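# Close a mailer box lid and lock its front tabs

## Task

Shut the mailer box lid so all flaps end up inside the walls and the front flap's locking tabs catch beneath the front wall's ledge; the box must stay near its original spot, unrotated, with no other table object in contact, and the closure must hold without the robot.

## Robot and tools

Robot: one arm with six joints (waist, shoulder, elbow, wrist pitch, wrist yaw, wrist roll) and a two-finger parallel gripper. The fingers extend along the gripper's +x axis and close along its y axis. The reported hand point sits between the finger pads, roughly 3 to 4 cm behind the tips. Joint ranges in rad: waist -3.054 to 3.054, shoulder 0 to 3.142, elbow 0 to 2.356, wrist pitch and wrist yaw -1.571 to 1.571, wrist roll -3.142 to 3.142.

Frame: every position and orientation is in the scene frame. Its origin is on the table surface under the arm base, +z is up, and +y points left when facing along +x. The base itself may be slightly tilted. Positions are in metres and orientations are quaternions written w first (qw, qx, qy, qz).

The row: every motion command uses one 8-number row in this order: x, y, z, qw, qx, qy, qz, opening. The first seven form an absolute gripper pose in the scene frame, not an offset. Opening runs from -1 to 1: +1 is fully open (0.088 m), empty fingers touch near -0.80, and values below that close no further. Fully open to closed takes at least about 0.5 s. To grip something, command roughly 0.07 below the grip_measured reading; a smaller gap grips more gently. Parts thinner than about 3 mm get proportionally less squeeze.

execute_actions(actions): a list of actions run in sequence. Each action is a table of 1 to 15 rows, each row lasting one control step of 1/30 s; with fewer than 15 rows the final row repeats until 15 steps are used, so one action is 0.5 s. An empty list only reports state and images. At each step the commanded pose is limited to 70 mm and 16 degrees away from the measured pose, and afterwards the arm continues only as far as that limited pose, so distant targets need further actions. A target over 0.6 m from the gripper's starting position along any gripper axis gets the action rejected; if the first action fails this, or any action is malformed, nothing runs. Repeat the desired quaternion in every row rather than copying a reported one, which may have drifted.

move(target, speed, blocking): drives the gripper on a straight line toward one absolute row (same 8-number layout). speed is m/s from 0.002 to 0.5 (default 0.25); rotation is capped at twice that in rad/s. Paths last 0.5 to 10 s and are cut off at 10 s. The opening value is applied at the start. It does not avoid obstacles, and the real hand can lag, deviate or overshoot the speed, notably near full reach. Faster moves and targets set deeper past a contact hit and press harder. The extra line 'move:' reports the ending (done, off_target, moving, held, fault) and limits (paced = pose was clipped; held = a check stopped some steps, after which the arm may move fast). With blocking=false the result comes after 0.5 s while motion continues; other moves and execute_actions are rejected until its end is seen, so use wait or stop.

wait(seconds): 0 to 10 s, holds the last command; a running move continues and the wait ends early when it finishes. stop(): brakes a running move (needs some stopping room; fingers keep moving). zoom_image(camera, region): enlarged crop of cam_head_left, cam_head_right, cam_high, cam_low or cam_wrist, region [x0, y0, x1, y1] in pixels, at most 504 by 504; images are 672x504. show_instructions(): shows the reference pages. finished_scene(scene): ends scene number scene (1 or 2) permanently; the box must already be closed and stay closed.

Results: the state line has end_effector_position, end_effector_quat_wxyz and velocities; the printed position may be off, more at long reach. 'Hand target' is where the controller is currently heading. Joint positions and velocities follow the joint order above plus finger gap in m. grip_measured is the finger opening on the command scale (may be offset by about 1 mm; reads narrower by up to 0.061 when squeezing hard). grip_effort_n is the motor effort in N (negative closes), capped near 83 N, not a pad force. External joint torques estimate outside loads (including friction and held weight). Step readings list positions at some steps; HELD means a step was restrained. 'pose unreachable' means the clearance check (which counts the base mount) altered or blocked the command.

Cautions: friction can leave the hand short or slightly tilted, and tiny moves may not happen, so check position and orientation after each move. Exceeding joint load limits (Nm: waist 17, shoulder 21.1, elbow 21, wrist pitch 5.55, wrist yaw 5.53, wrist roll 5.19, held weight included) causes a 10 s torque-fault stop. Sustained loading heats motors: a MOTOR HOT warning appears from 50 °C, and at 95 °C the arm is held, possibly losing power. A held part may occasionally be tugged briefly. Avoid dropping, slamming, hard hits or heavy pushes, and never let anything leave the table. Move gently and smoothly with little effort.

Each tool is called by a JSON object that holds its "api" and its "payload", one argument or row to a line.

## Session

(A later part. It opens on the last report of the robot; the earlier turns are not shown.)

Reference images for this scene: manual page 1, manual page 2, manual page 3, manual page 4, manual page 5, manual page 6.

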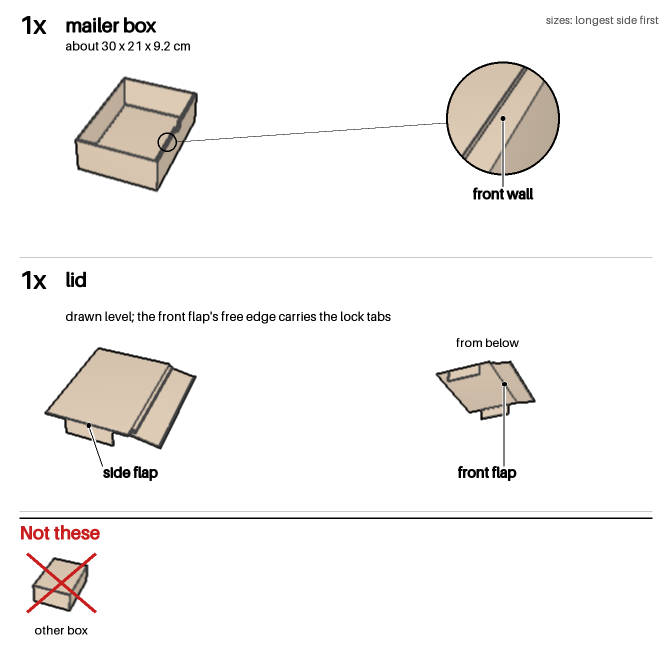

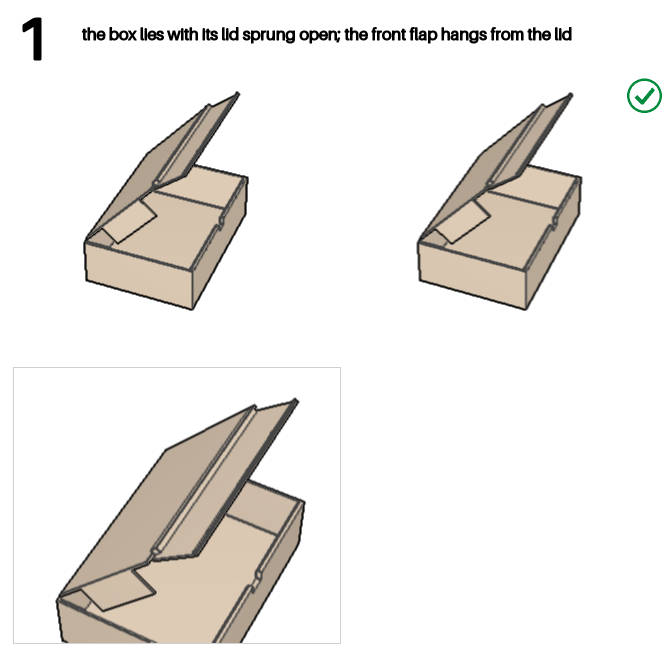

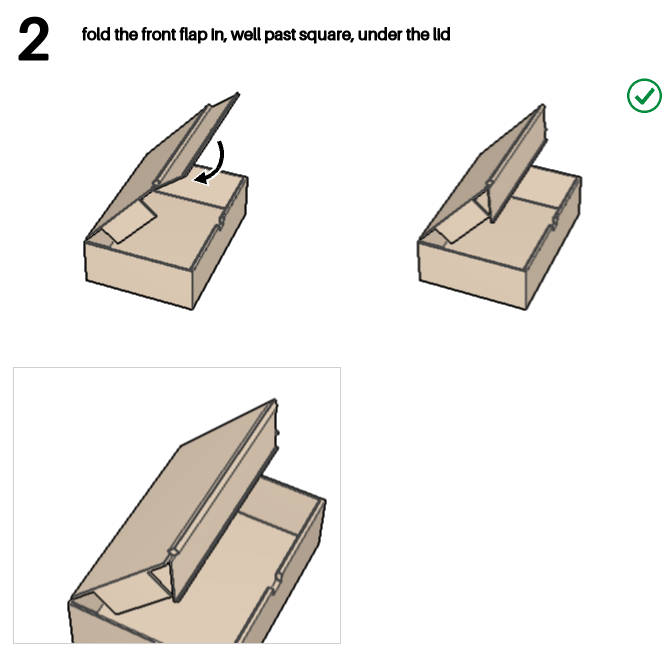

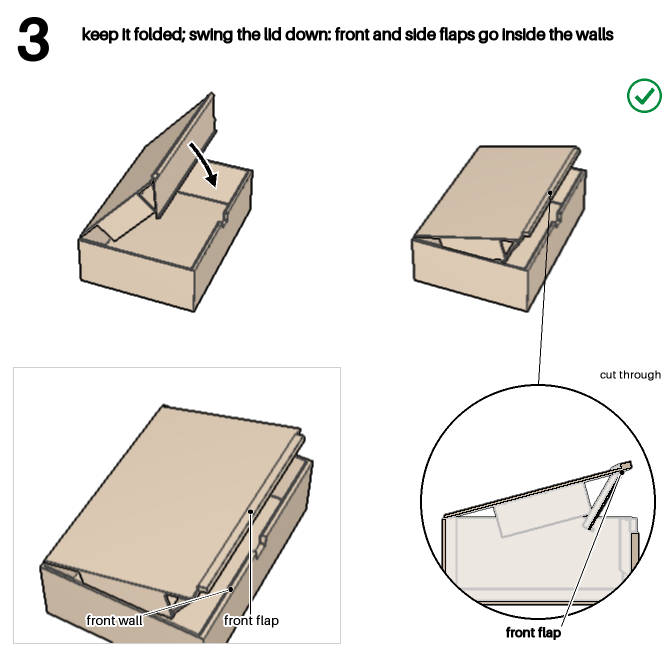

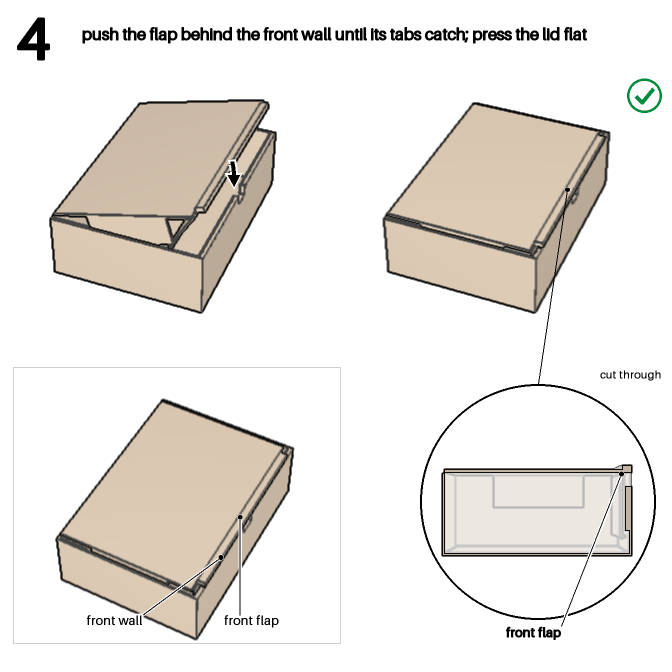

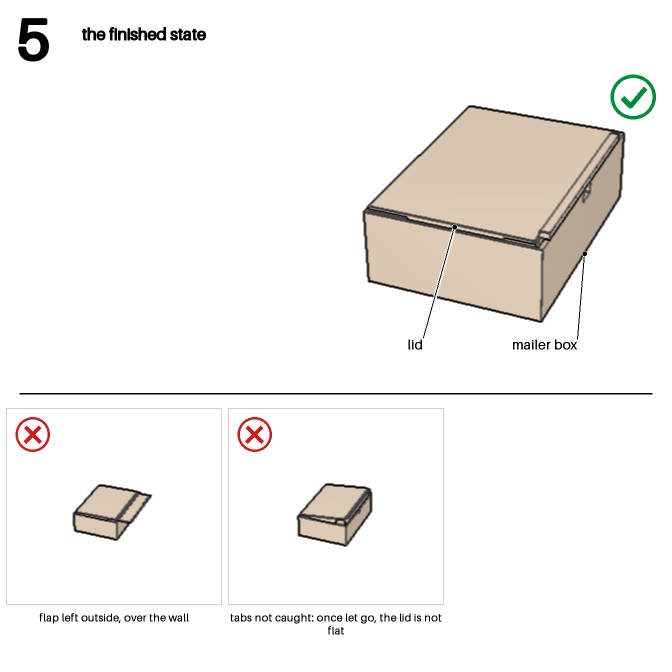

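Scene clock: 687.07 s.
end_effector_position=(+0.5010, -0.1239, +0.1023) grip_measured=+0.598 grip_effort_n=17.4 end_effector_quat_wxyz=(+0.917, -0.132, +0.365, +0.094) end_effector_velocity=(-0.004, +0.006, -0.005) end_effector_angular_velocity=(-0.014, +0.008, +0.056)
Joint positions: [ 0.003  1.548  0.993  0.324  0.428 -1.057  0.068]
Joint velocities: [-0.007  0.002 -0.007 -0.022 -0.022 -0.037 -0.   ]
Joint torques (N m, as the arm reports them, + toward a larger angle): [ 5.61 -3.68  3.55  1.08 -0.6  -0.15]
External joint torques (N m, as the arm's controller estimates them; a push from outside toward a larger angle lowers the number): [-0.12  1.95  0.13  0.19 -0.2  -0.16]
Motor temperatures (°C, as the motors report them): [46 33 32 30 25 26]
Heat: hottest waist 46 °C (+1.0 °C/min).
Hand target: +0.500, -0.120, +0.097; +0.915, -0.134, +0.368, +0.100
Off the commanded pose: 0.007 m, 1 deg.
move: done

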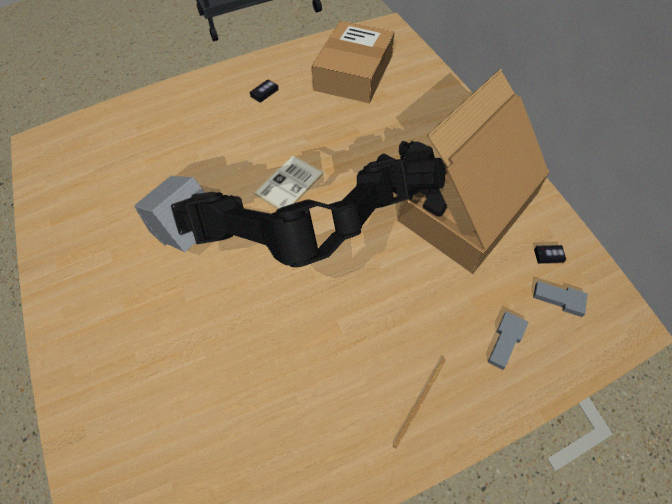

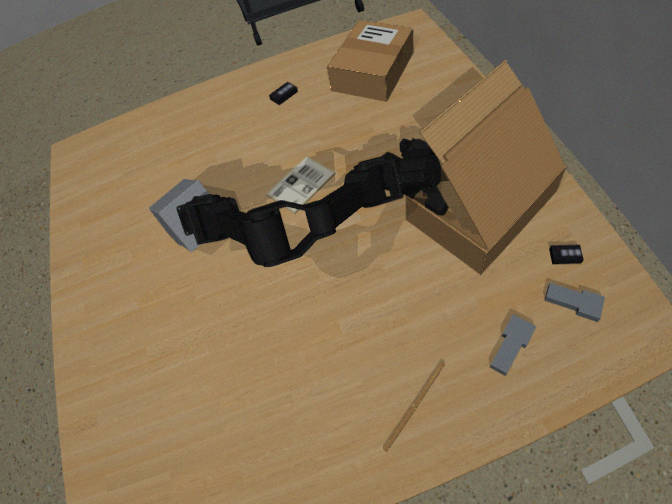

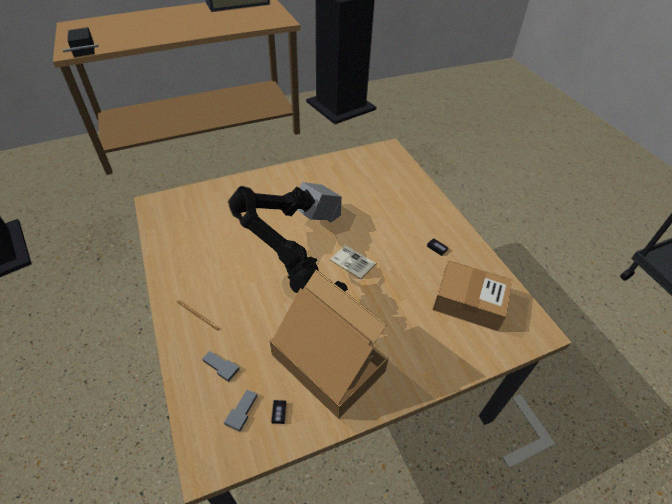

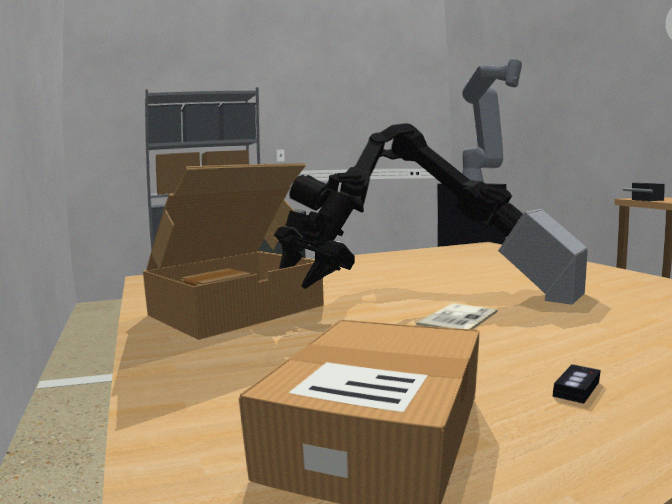

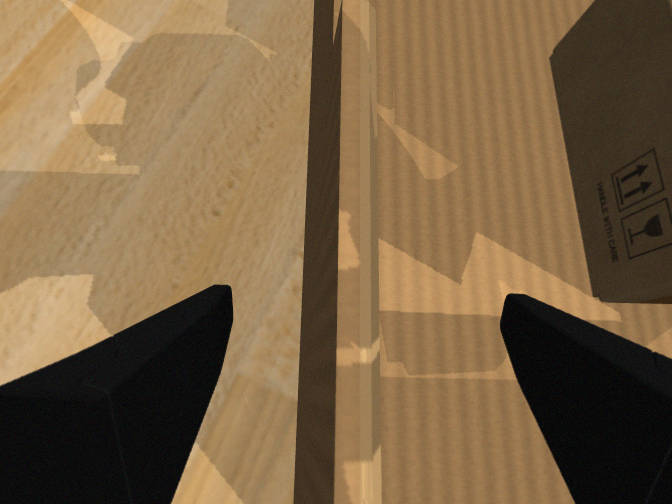

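Drag to +3 cm n of previous start.

{"api": "move", "payload": {
  "target": [0.50,-0.12,0.093,0.915,-0.134,0.368,0.10,-0.72]
}}

{"api": "move", "payload": {
  "target": [0.446,0.015,0.097,0.903,-0.166,0.355,0.178,-0.72],
  "speed": 0.08
}}

{"api": "execute_actions", "payload": {
  "actions": [
    [[0.446,0.015,0.097,0.903,-0.166,0.355,0.178,0.2]],
    [[0.43,0.02,0.14,0.903,-0.166,0.355,0.178,0.2]],
    [[0.38,0.05,0.17,0.903,-0.166,0.355,0.178,0.2]]
  ]
}}

{"api": "move", "payload": {
  "target": [0.40,0.06,0.38,0.93,-0.324,0.1,0.144,0.7]
}}

{"api": "move", "payload": {
  "target": [0.535,0.025,0.375,0.93,-0.324,0.1,0.144,0.7],
  "speed": 0.15
}}

Scene clock: 694.47 s.
end_effector_position=(+0.5024, -0.1232, +0.1012) grip_measured=-0.680 grip_effort_n=-83.5 end_effector_quat_wxyz=(+0.918, -0.130, +0.361, +0.095) end_effector_velocity=(-0.002, +0.001, -0.003) end_effector_angular_velocity=(-0.020, +0.013, +0.019)
Joint positions: [-0.002  1.554  0.993  0.334  0.415 -1.059  0.006]
Joint velocities: [-0.002  0.002 -0.002 -0.007  0.007 -0.022  0.   ]
Joint torques (N m, as the arm reports them, + toward a larger angle): [ 5.11 -3.55  3.33  1.22 -0.43 -0.21]
External joint torques (N m, as the arm's controller estimates them; a push from outside toward a larger angle lowers the number): [-0.63  2.11 -0.11  0.32 -0.03 -0.22]
Motor temperatures (°C, as the motors report them): [45 33 32 30 25 26]
Heat: hottest waist 45 °C (+0.0 °C/min).
Hand target: +0.500, -0.120, +0.093; +0.915, -0.134, +0.368, +0.100
Off the commanded pose: 0.009 m, 1 deg.
move: off_target

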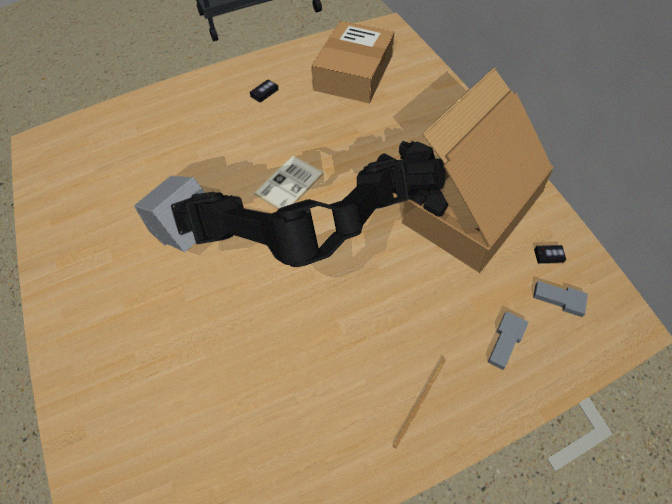

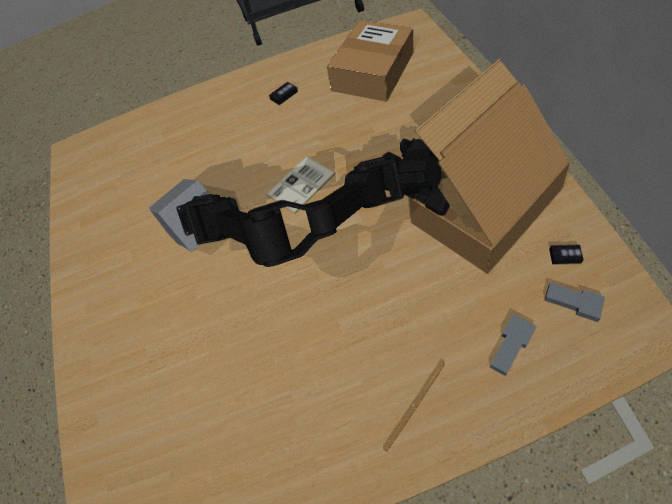

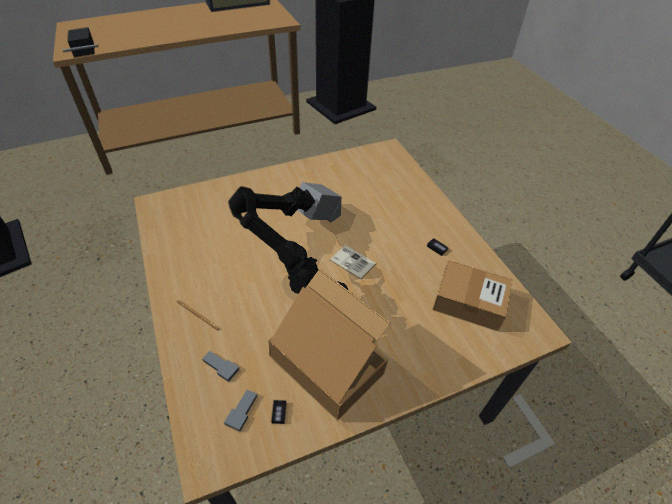

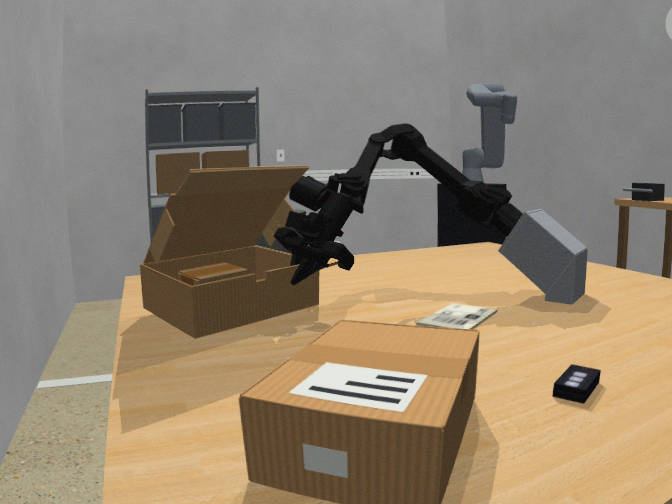

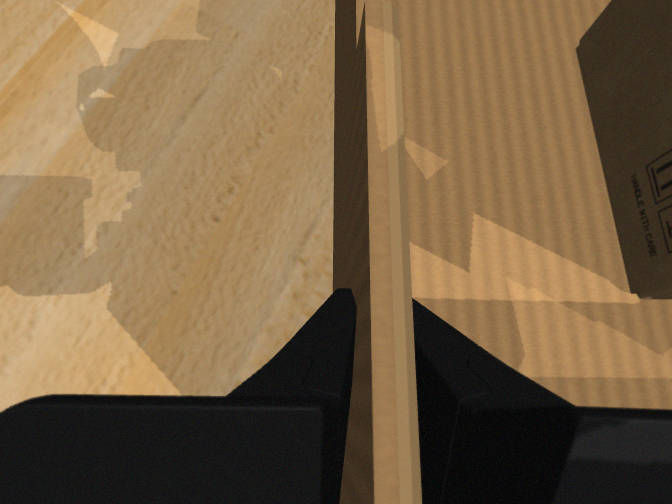

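Scene clock: 696.70 s.
end_effector_position=(+0.4494, +0.0104, +0.0996) grip_measured=-0.680 grip_effort_n=-83.5 end_effector_quat_wxyz=(+0.905, -0.164, +0.352, +0.173) end_effector_velocity=(+0.001, +0.000, +0.000) end_effector_angular_velocity=(-0.008, -0.006, -0.007)
Joint positions: [ 0.224  1.718  0.734  0.615  0.553 -1.059  0.006]
Joint velocities: [ 0.002  0.007 -0.002  0.022  0.007 -0.007 -0.   ]
Joint torques (N m, as the arm reports them, + toward a larger angle): [ 6.86 -2.92  2.52  1.12 -0.26  0.06]
External joint torques (N m, as the arm's controller estimates them; a push from outside toward a larger angle lowers the number): [ 0.68  1.51 -0.35  0.22  0.14  0.04]
Motor temperatures (°C, as the motors report them): [45 33 32 30 25 26]
Heat: hottest waist 45 °C (+0.0 °C/min).
Hand target: +0.446, +0.015, +0.097; +0.903, -0.166, +0.355, +0.178
Off the commanded pose: 0.006 m, 1 deg.
move: done

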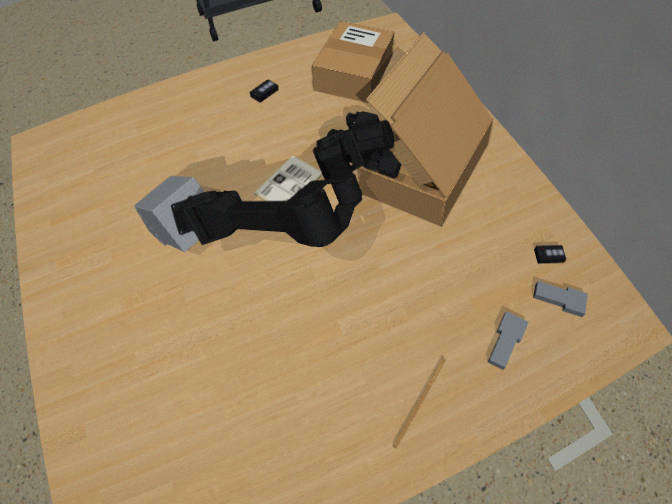

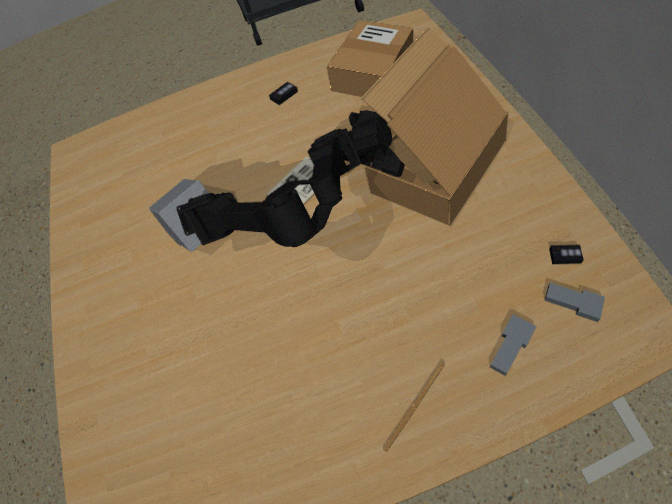

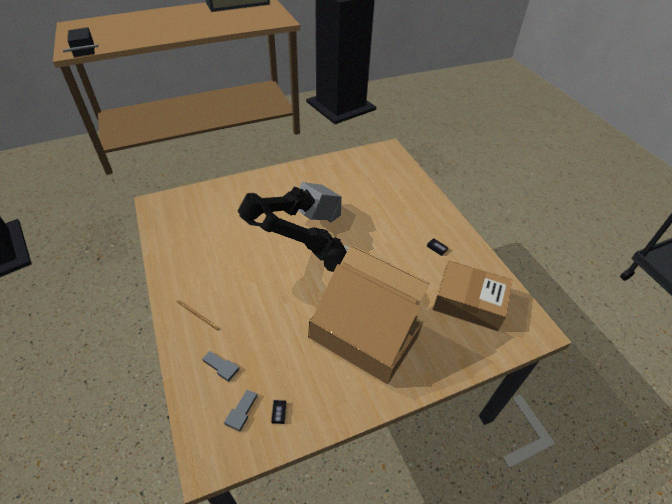

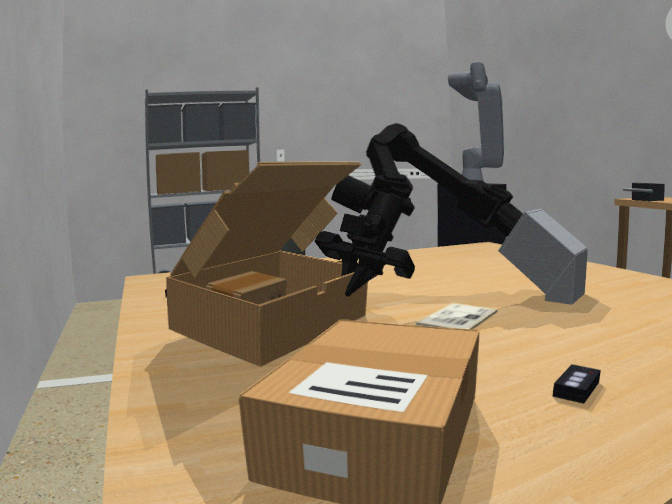

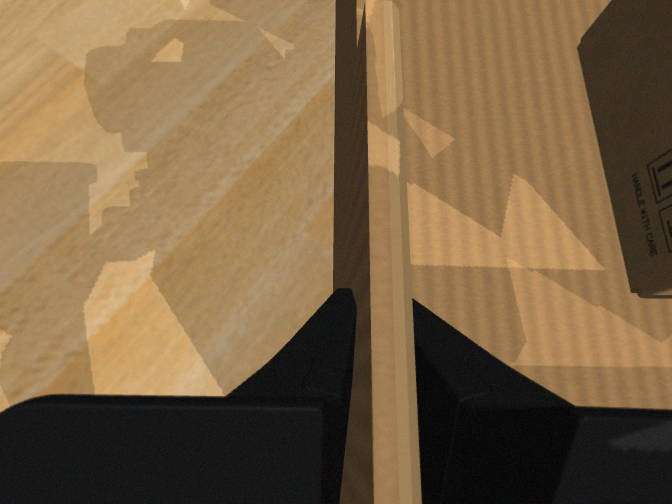

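Scene clock: 698.20 s.
end_effector_position=(+0.3845, +0.0502, +0.1711) grip_measured=+0.198 grip_effort_n=17.9 end_effector_quat_wxyz=(+0.904, -0.165, +0.351, +0.178) end_effector_velocity=(-0.015, +0.009, +0.003) end_effector_angular_velocity=(+0.001, +0.010, +0.031)
Joint positions: [ 0.557  1.595  0.585  0.516  0.85  -0.878  0.049]
Joint velocities: [ 0.042 -0.007 -0.027 -0.037  0.022  0.037  0.   ]
Joint torques (N m, as the arm reports them, + toward a larger angle): [ 5.53 -2.87  3.63  0.76 -0.09  0.17]
External joint torques (N m, as the arm's controller estimates them; a push from outside toward a larger angle lowers the number): [ 0.31 -0.16 -0.2  -0.18  0.22  0.15]
External joint torques at the end of the 1st action: [ 0.34  1.55 -0.18  0.19  0.15  0.11]
External joint torques at the end of the 2nd action: [ 0.24 -0.18 -0.2  -0.16  0.2   0.18]
Motor temperatures (°C, as the motors report them): [45 33 32 30 25 26]
Heat: hottest waist 45 °C (+0.0 °C/min).
Hand target: +0.380, +0.050, +0.170; +0.903, -0.166, +0.354, +0.178
Off the commanded pose: 0.005 m, 1 deg.
Step readings (end_effector_position; steps 1 to 15: 1st action; 16 to 30: 2nd action; 31 to 45: 3rd action):
0: (+0.4494, +0.0104, +0.0996)
1: (+0.4494, +0.0106, +0.0997)
2: (+0.4493, +0.0110, +0.0996)
4: (+0.4493, +0.0115, +0.1000)
8: (+0.4494, +0.0118, +0.1006)
15: (+0.4494, +0.0118, +0.1006)
16: (+0.4476, +0.0110, +0.1018)
17: (+0.4440, +0.0129, +0.1063)
19: (+0.4390, +0.0193, +0.1209)
23: (+0.4361, +0.0213, +0.1372)
30: (+0.4332, +0.0206, +0.1399)
31: (+0.4293, +0.0208, +0.1404)
32: (+0.4223, +0.0241, +0.1450)
34: (+0.4066, +0.0375, +0.1564)
38: (+0.3891, +0.0505, +0.1658)
45: end_effector_position above

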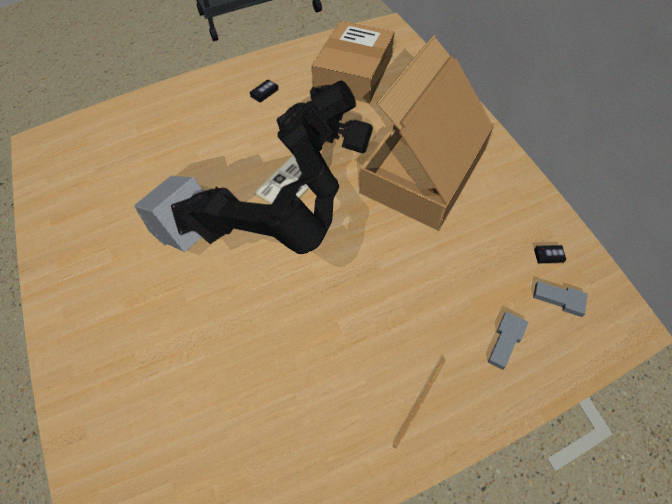

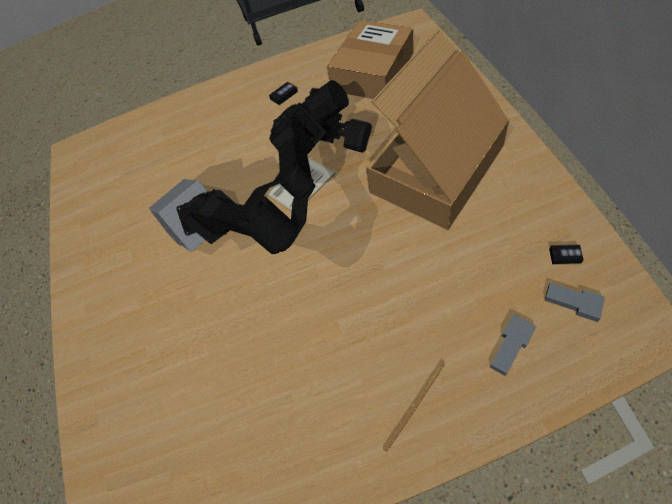

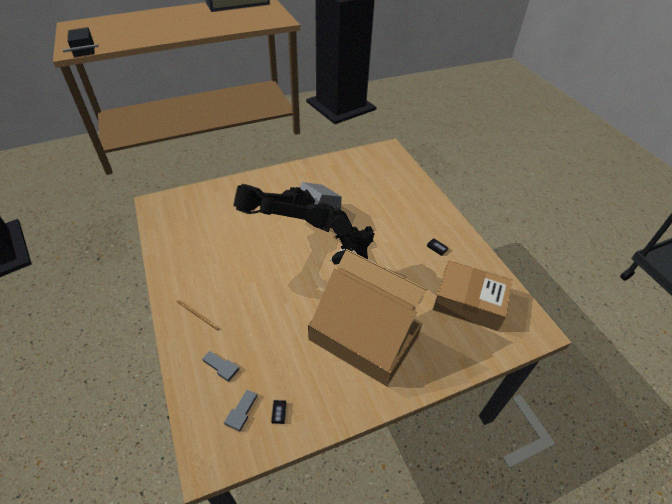

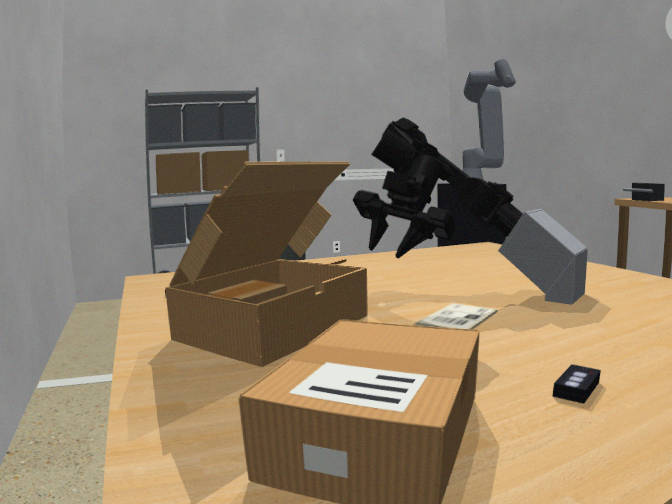

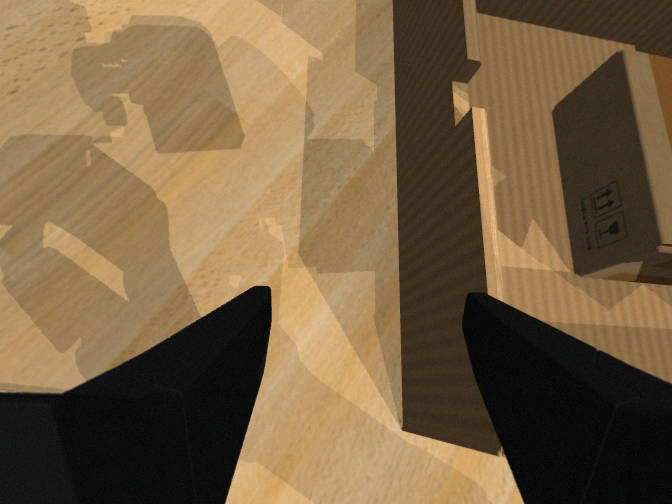

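Scene clock: 699.93 s.
end_effector_position=(+0.3992, +0.0595, +0.3772) grip_measured=+0.698 grip_effort_n=17.9 end_effector_quat_wxyz=(+0.929, -0.324, +0.104, +0.144) end_effector_velocity=(+0.001, -0.000, +0.004) end_effector_angular_velocity=(-0.036, -0.020, +0.012)
Joint positions: [ 0.997  1.602  0.768  0.856  0.997 -1.582  0.073]
Joint velocities: [ 0.002  0.002  0.007  0.007 -0.007 -0.051  0.   ]
Joint torques (N m, as the arm reports them, + toward a larger angle): [ 5.34 -0.53  6.97  1.05 -0.69 -0.08]
External joint torques (N m, as the arm's controller estimates them; a push from outside toward a larger angle lowers the number): [ 0.33  0.85  1.97  0.21 -0.16 -0.13]
Motor temperatures (°C, as the motors report them): [45 33 32 30 25 26]
Heat: hottest waist 45 °C (+0.0 °C/min).
Hand target: +0.401, +0.060, +0.380; +0.930, -0.324, +0.100, +0.143
Off the commanded pose: 0.003 m, 0 deg.
move: done

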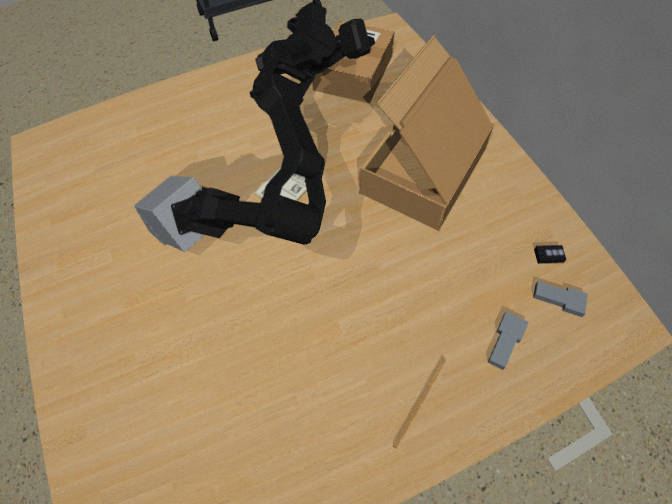

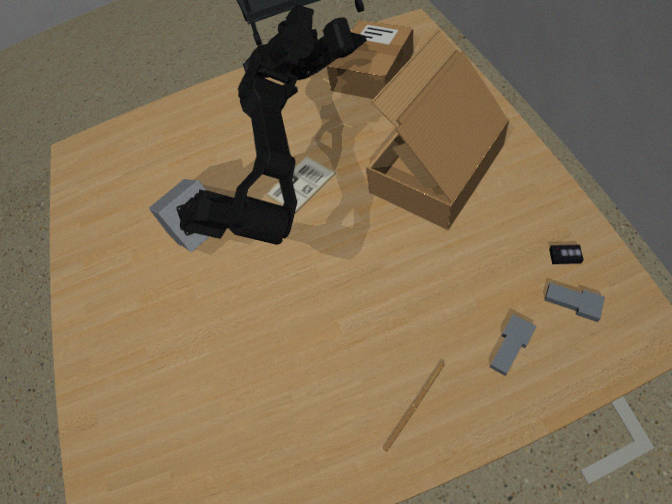

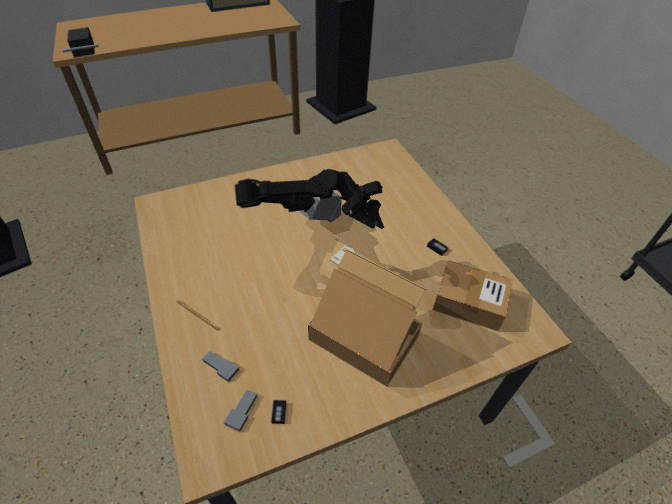

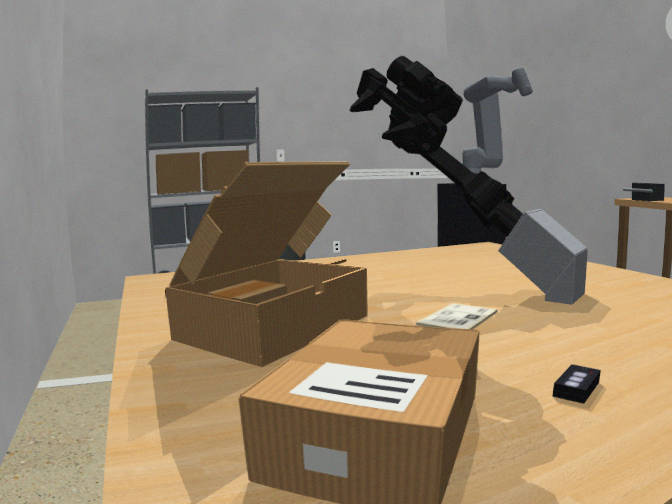

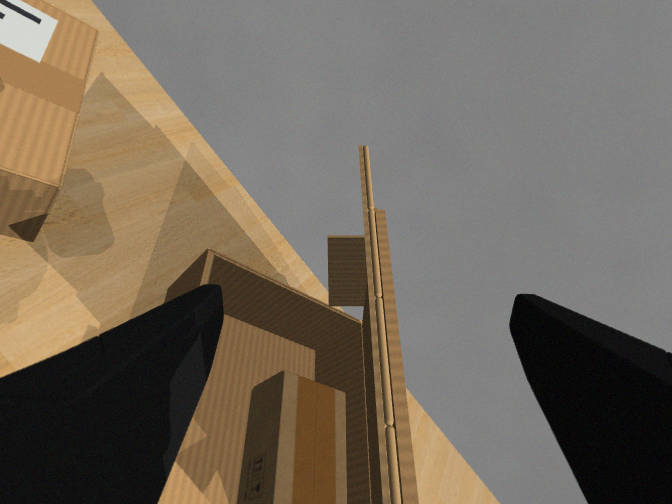

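Scene clock: 701.40 s.
end_effector_position=(+0.5324, +0.0239, +0.3763) grip_measured=+0.698 grip_effort_n=17.4 end_effector_quat_wxyz=(+0.930, -0.324, +0.099, +0.143) end_effector_velocity=(+0.004, +0.002, +0.000) end_effector_angular_velocity=(-0.022, -0.011, +0.024)
Joint positions: [ 0.713  1.733  1.226  0.529  0.705 -1.579  0.073]
Joint velocities: [-0.007  0.007  0.017 -0.022 -0.022 -0.022 -0.   ]
Joint torques (N m, as the arm reports them, + toward a larger angle): [ 6.95 -1.86  6.11  0.76 -0.76  0.19]
External joint torques (N m, as the arm's controller estimates them; a push from outside toward a larger angle lowers the number): [-0.18  1.08  1.73 -0.17 -0.21  0.15]
Motor temperatures (°C, as the motors report them): [45 32 32 30 25 26]
Heat: hottest waist 45 °C (+0.0 °C/min).
Hand target: +0.535, +0.025, +0.375; +0.930, -0.324, +0.100, +0.144
Off the commanded pose: 0.003 m, 0 deg.
move: done

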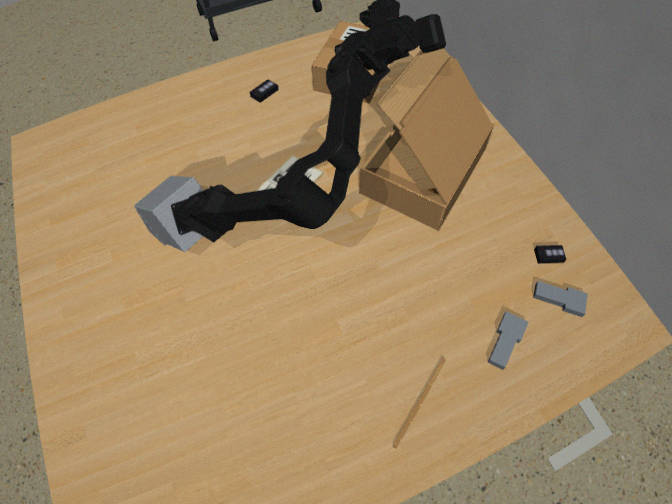

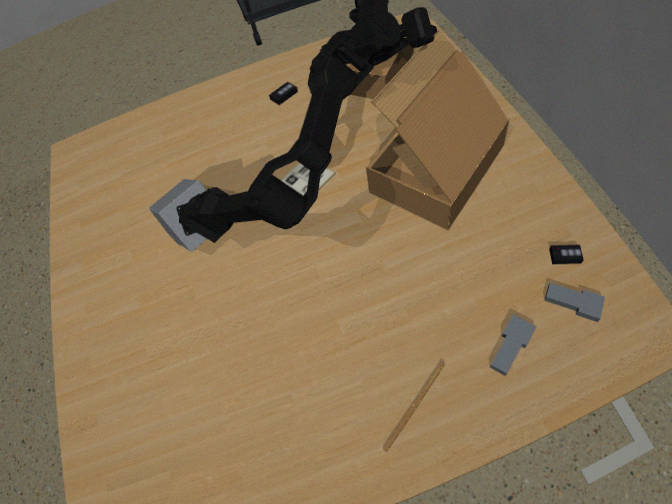

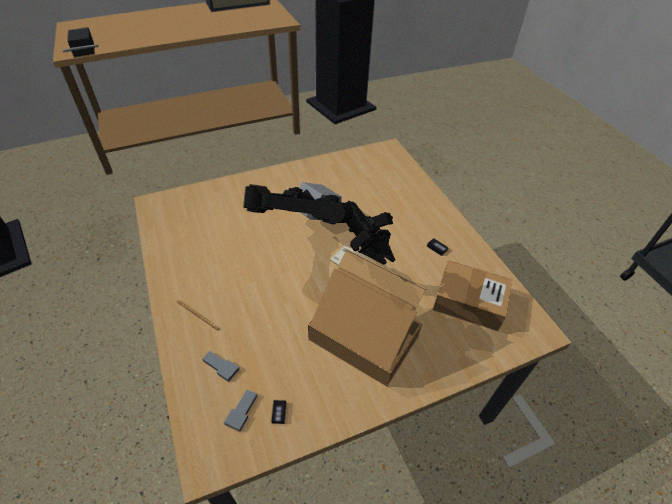

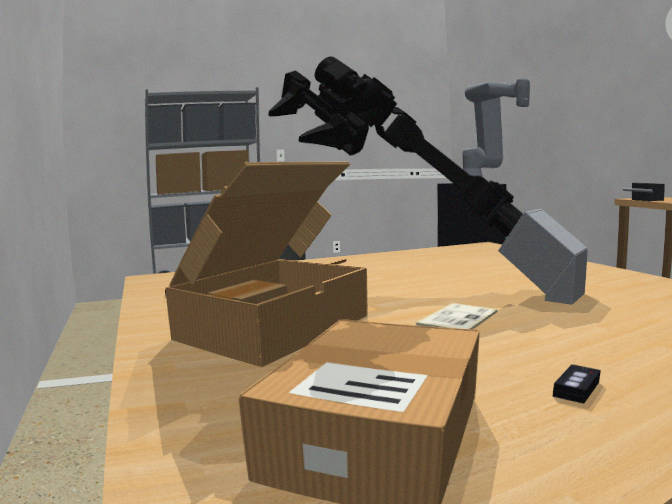

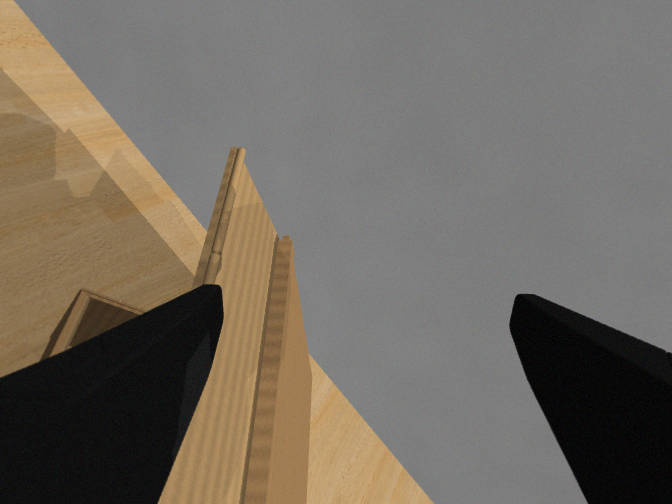

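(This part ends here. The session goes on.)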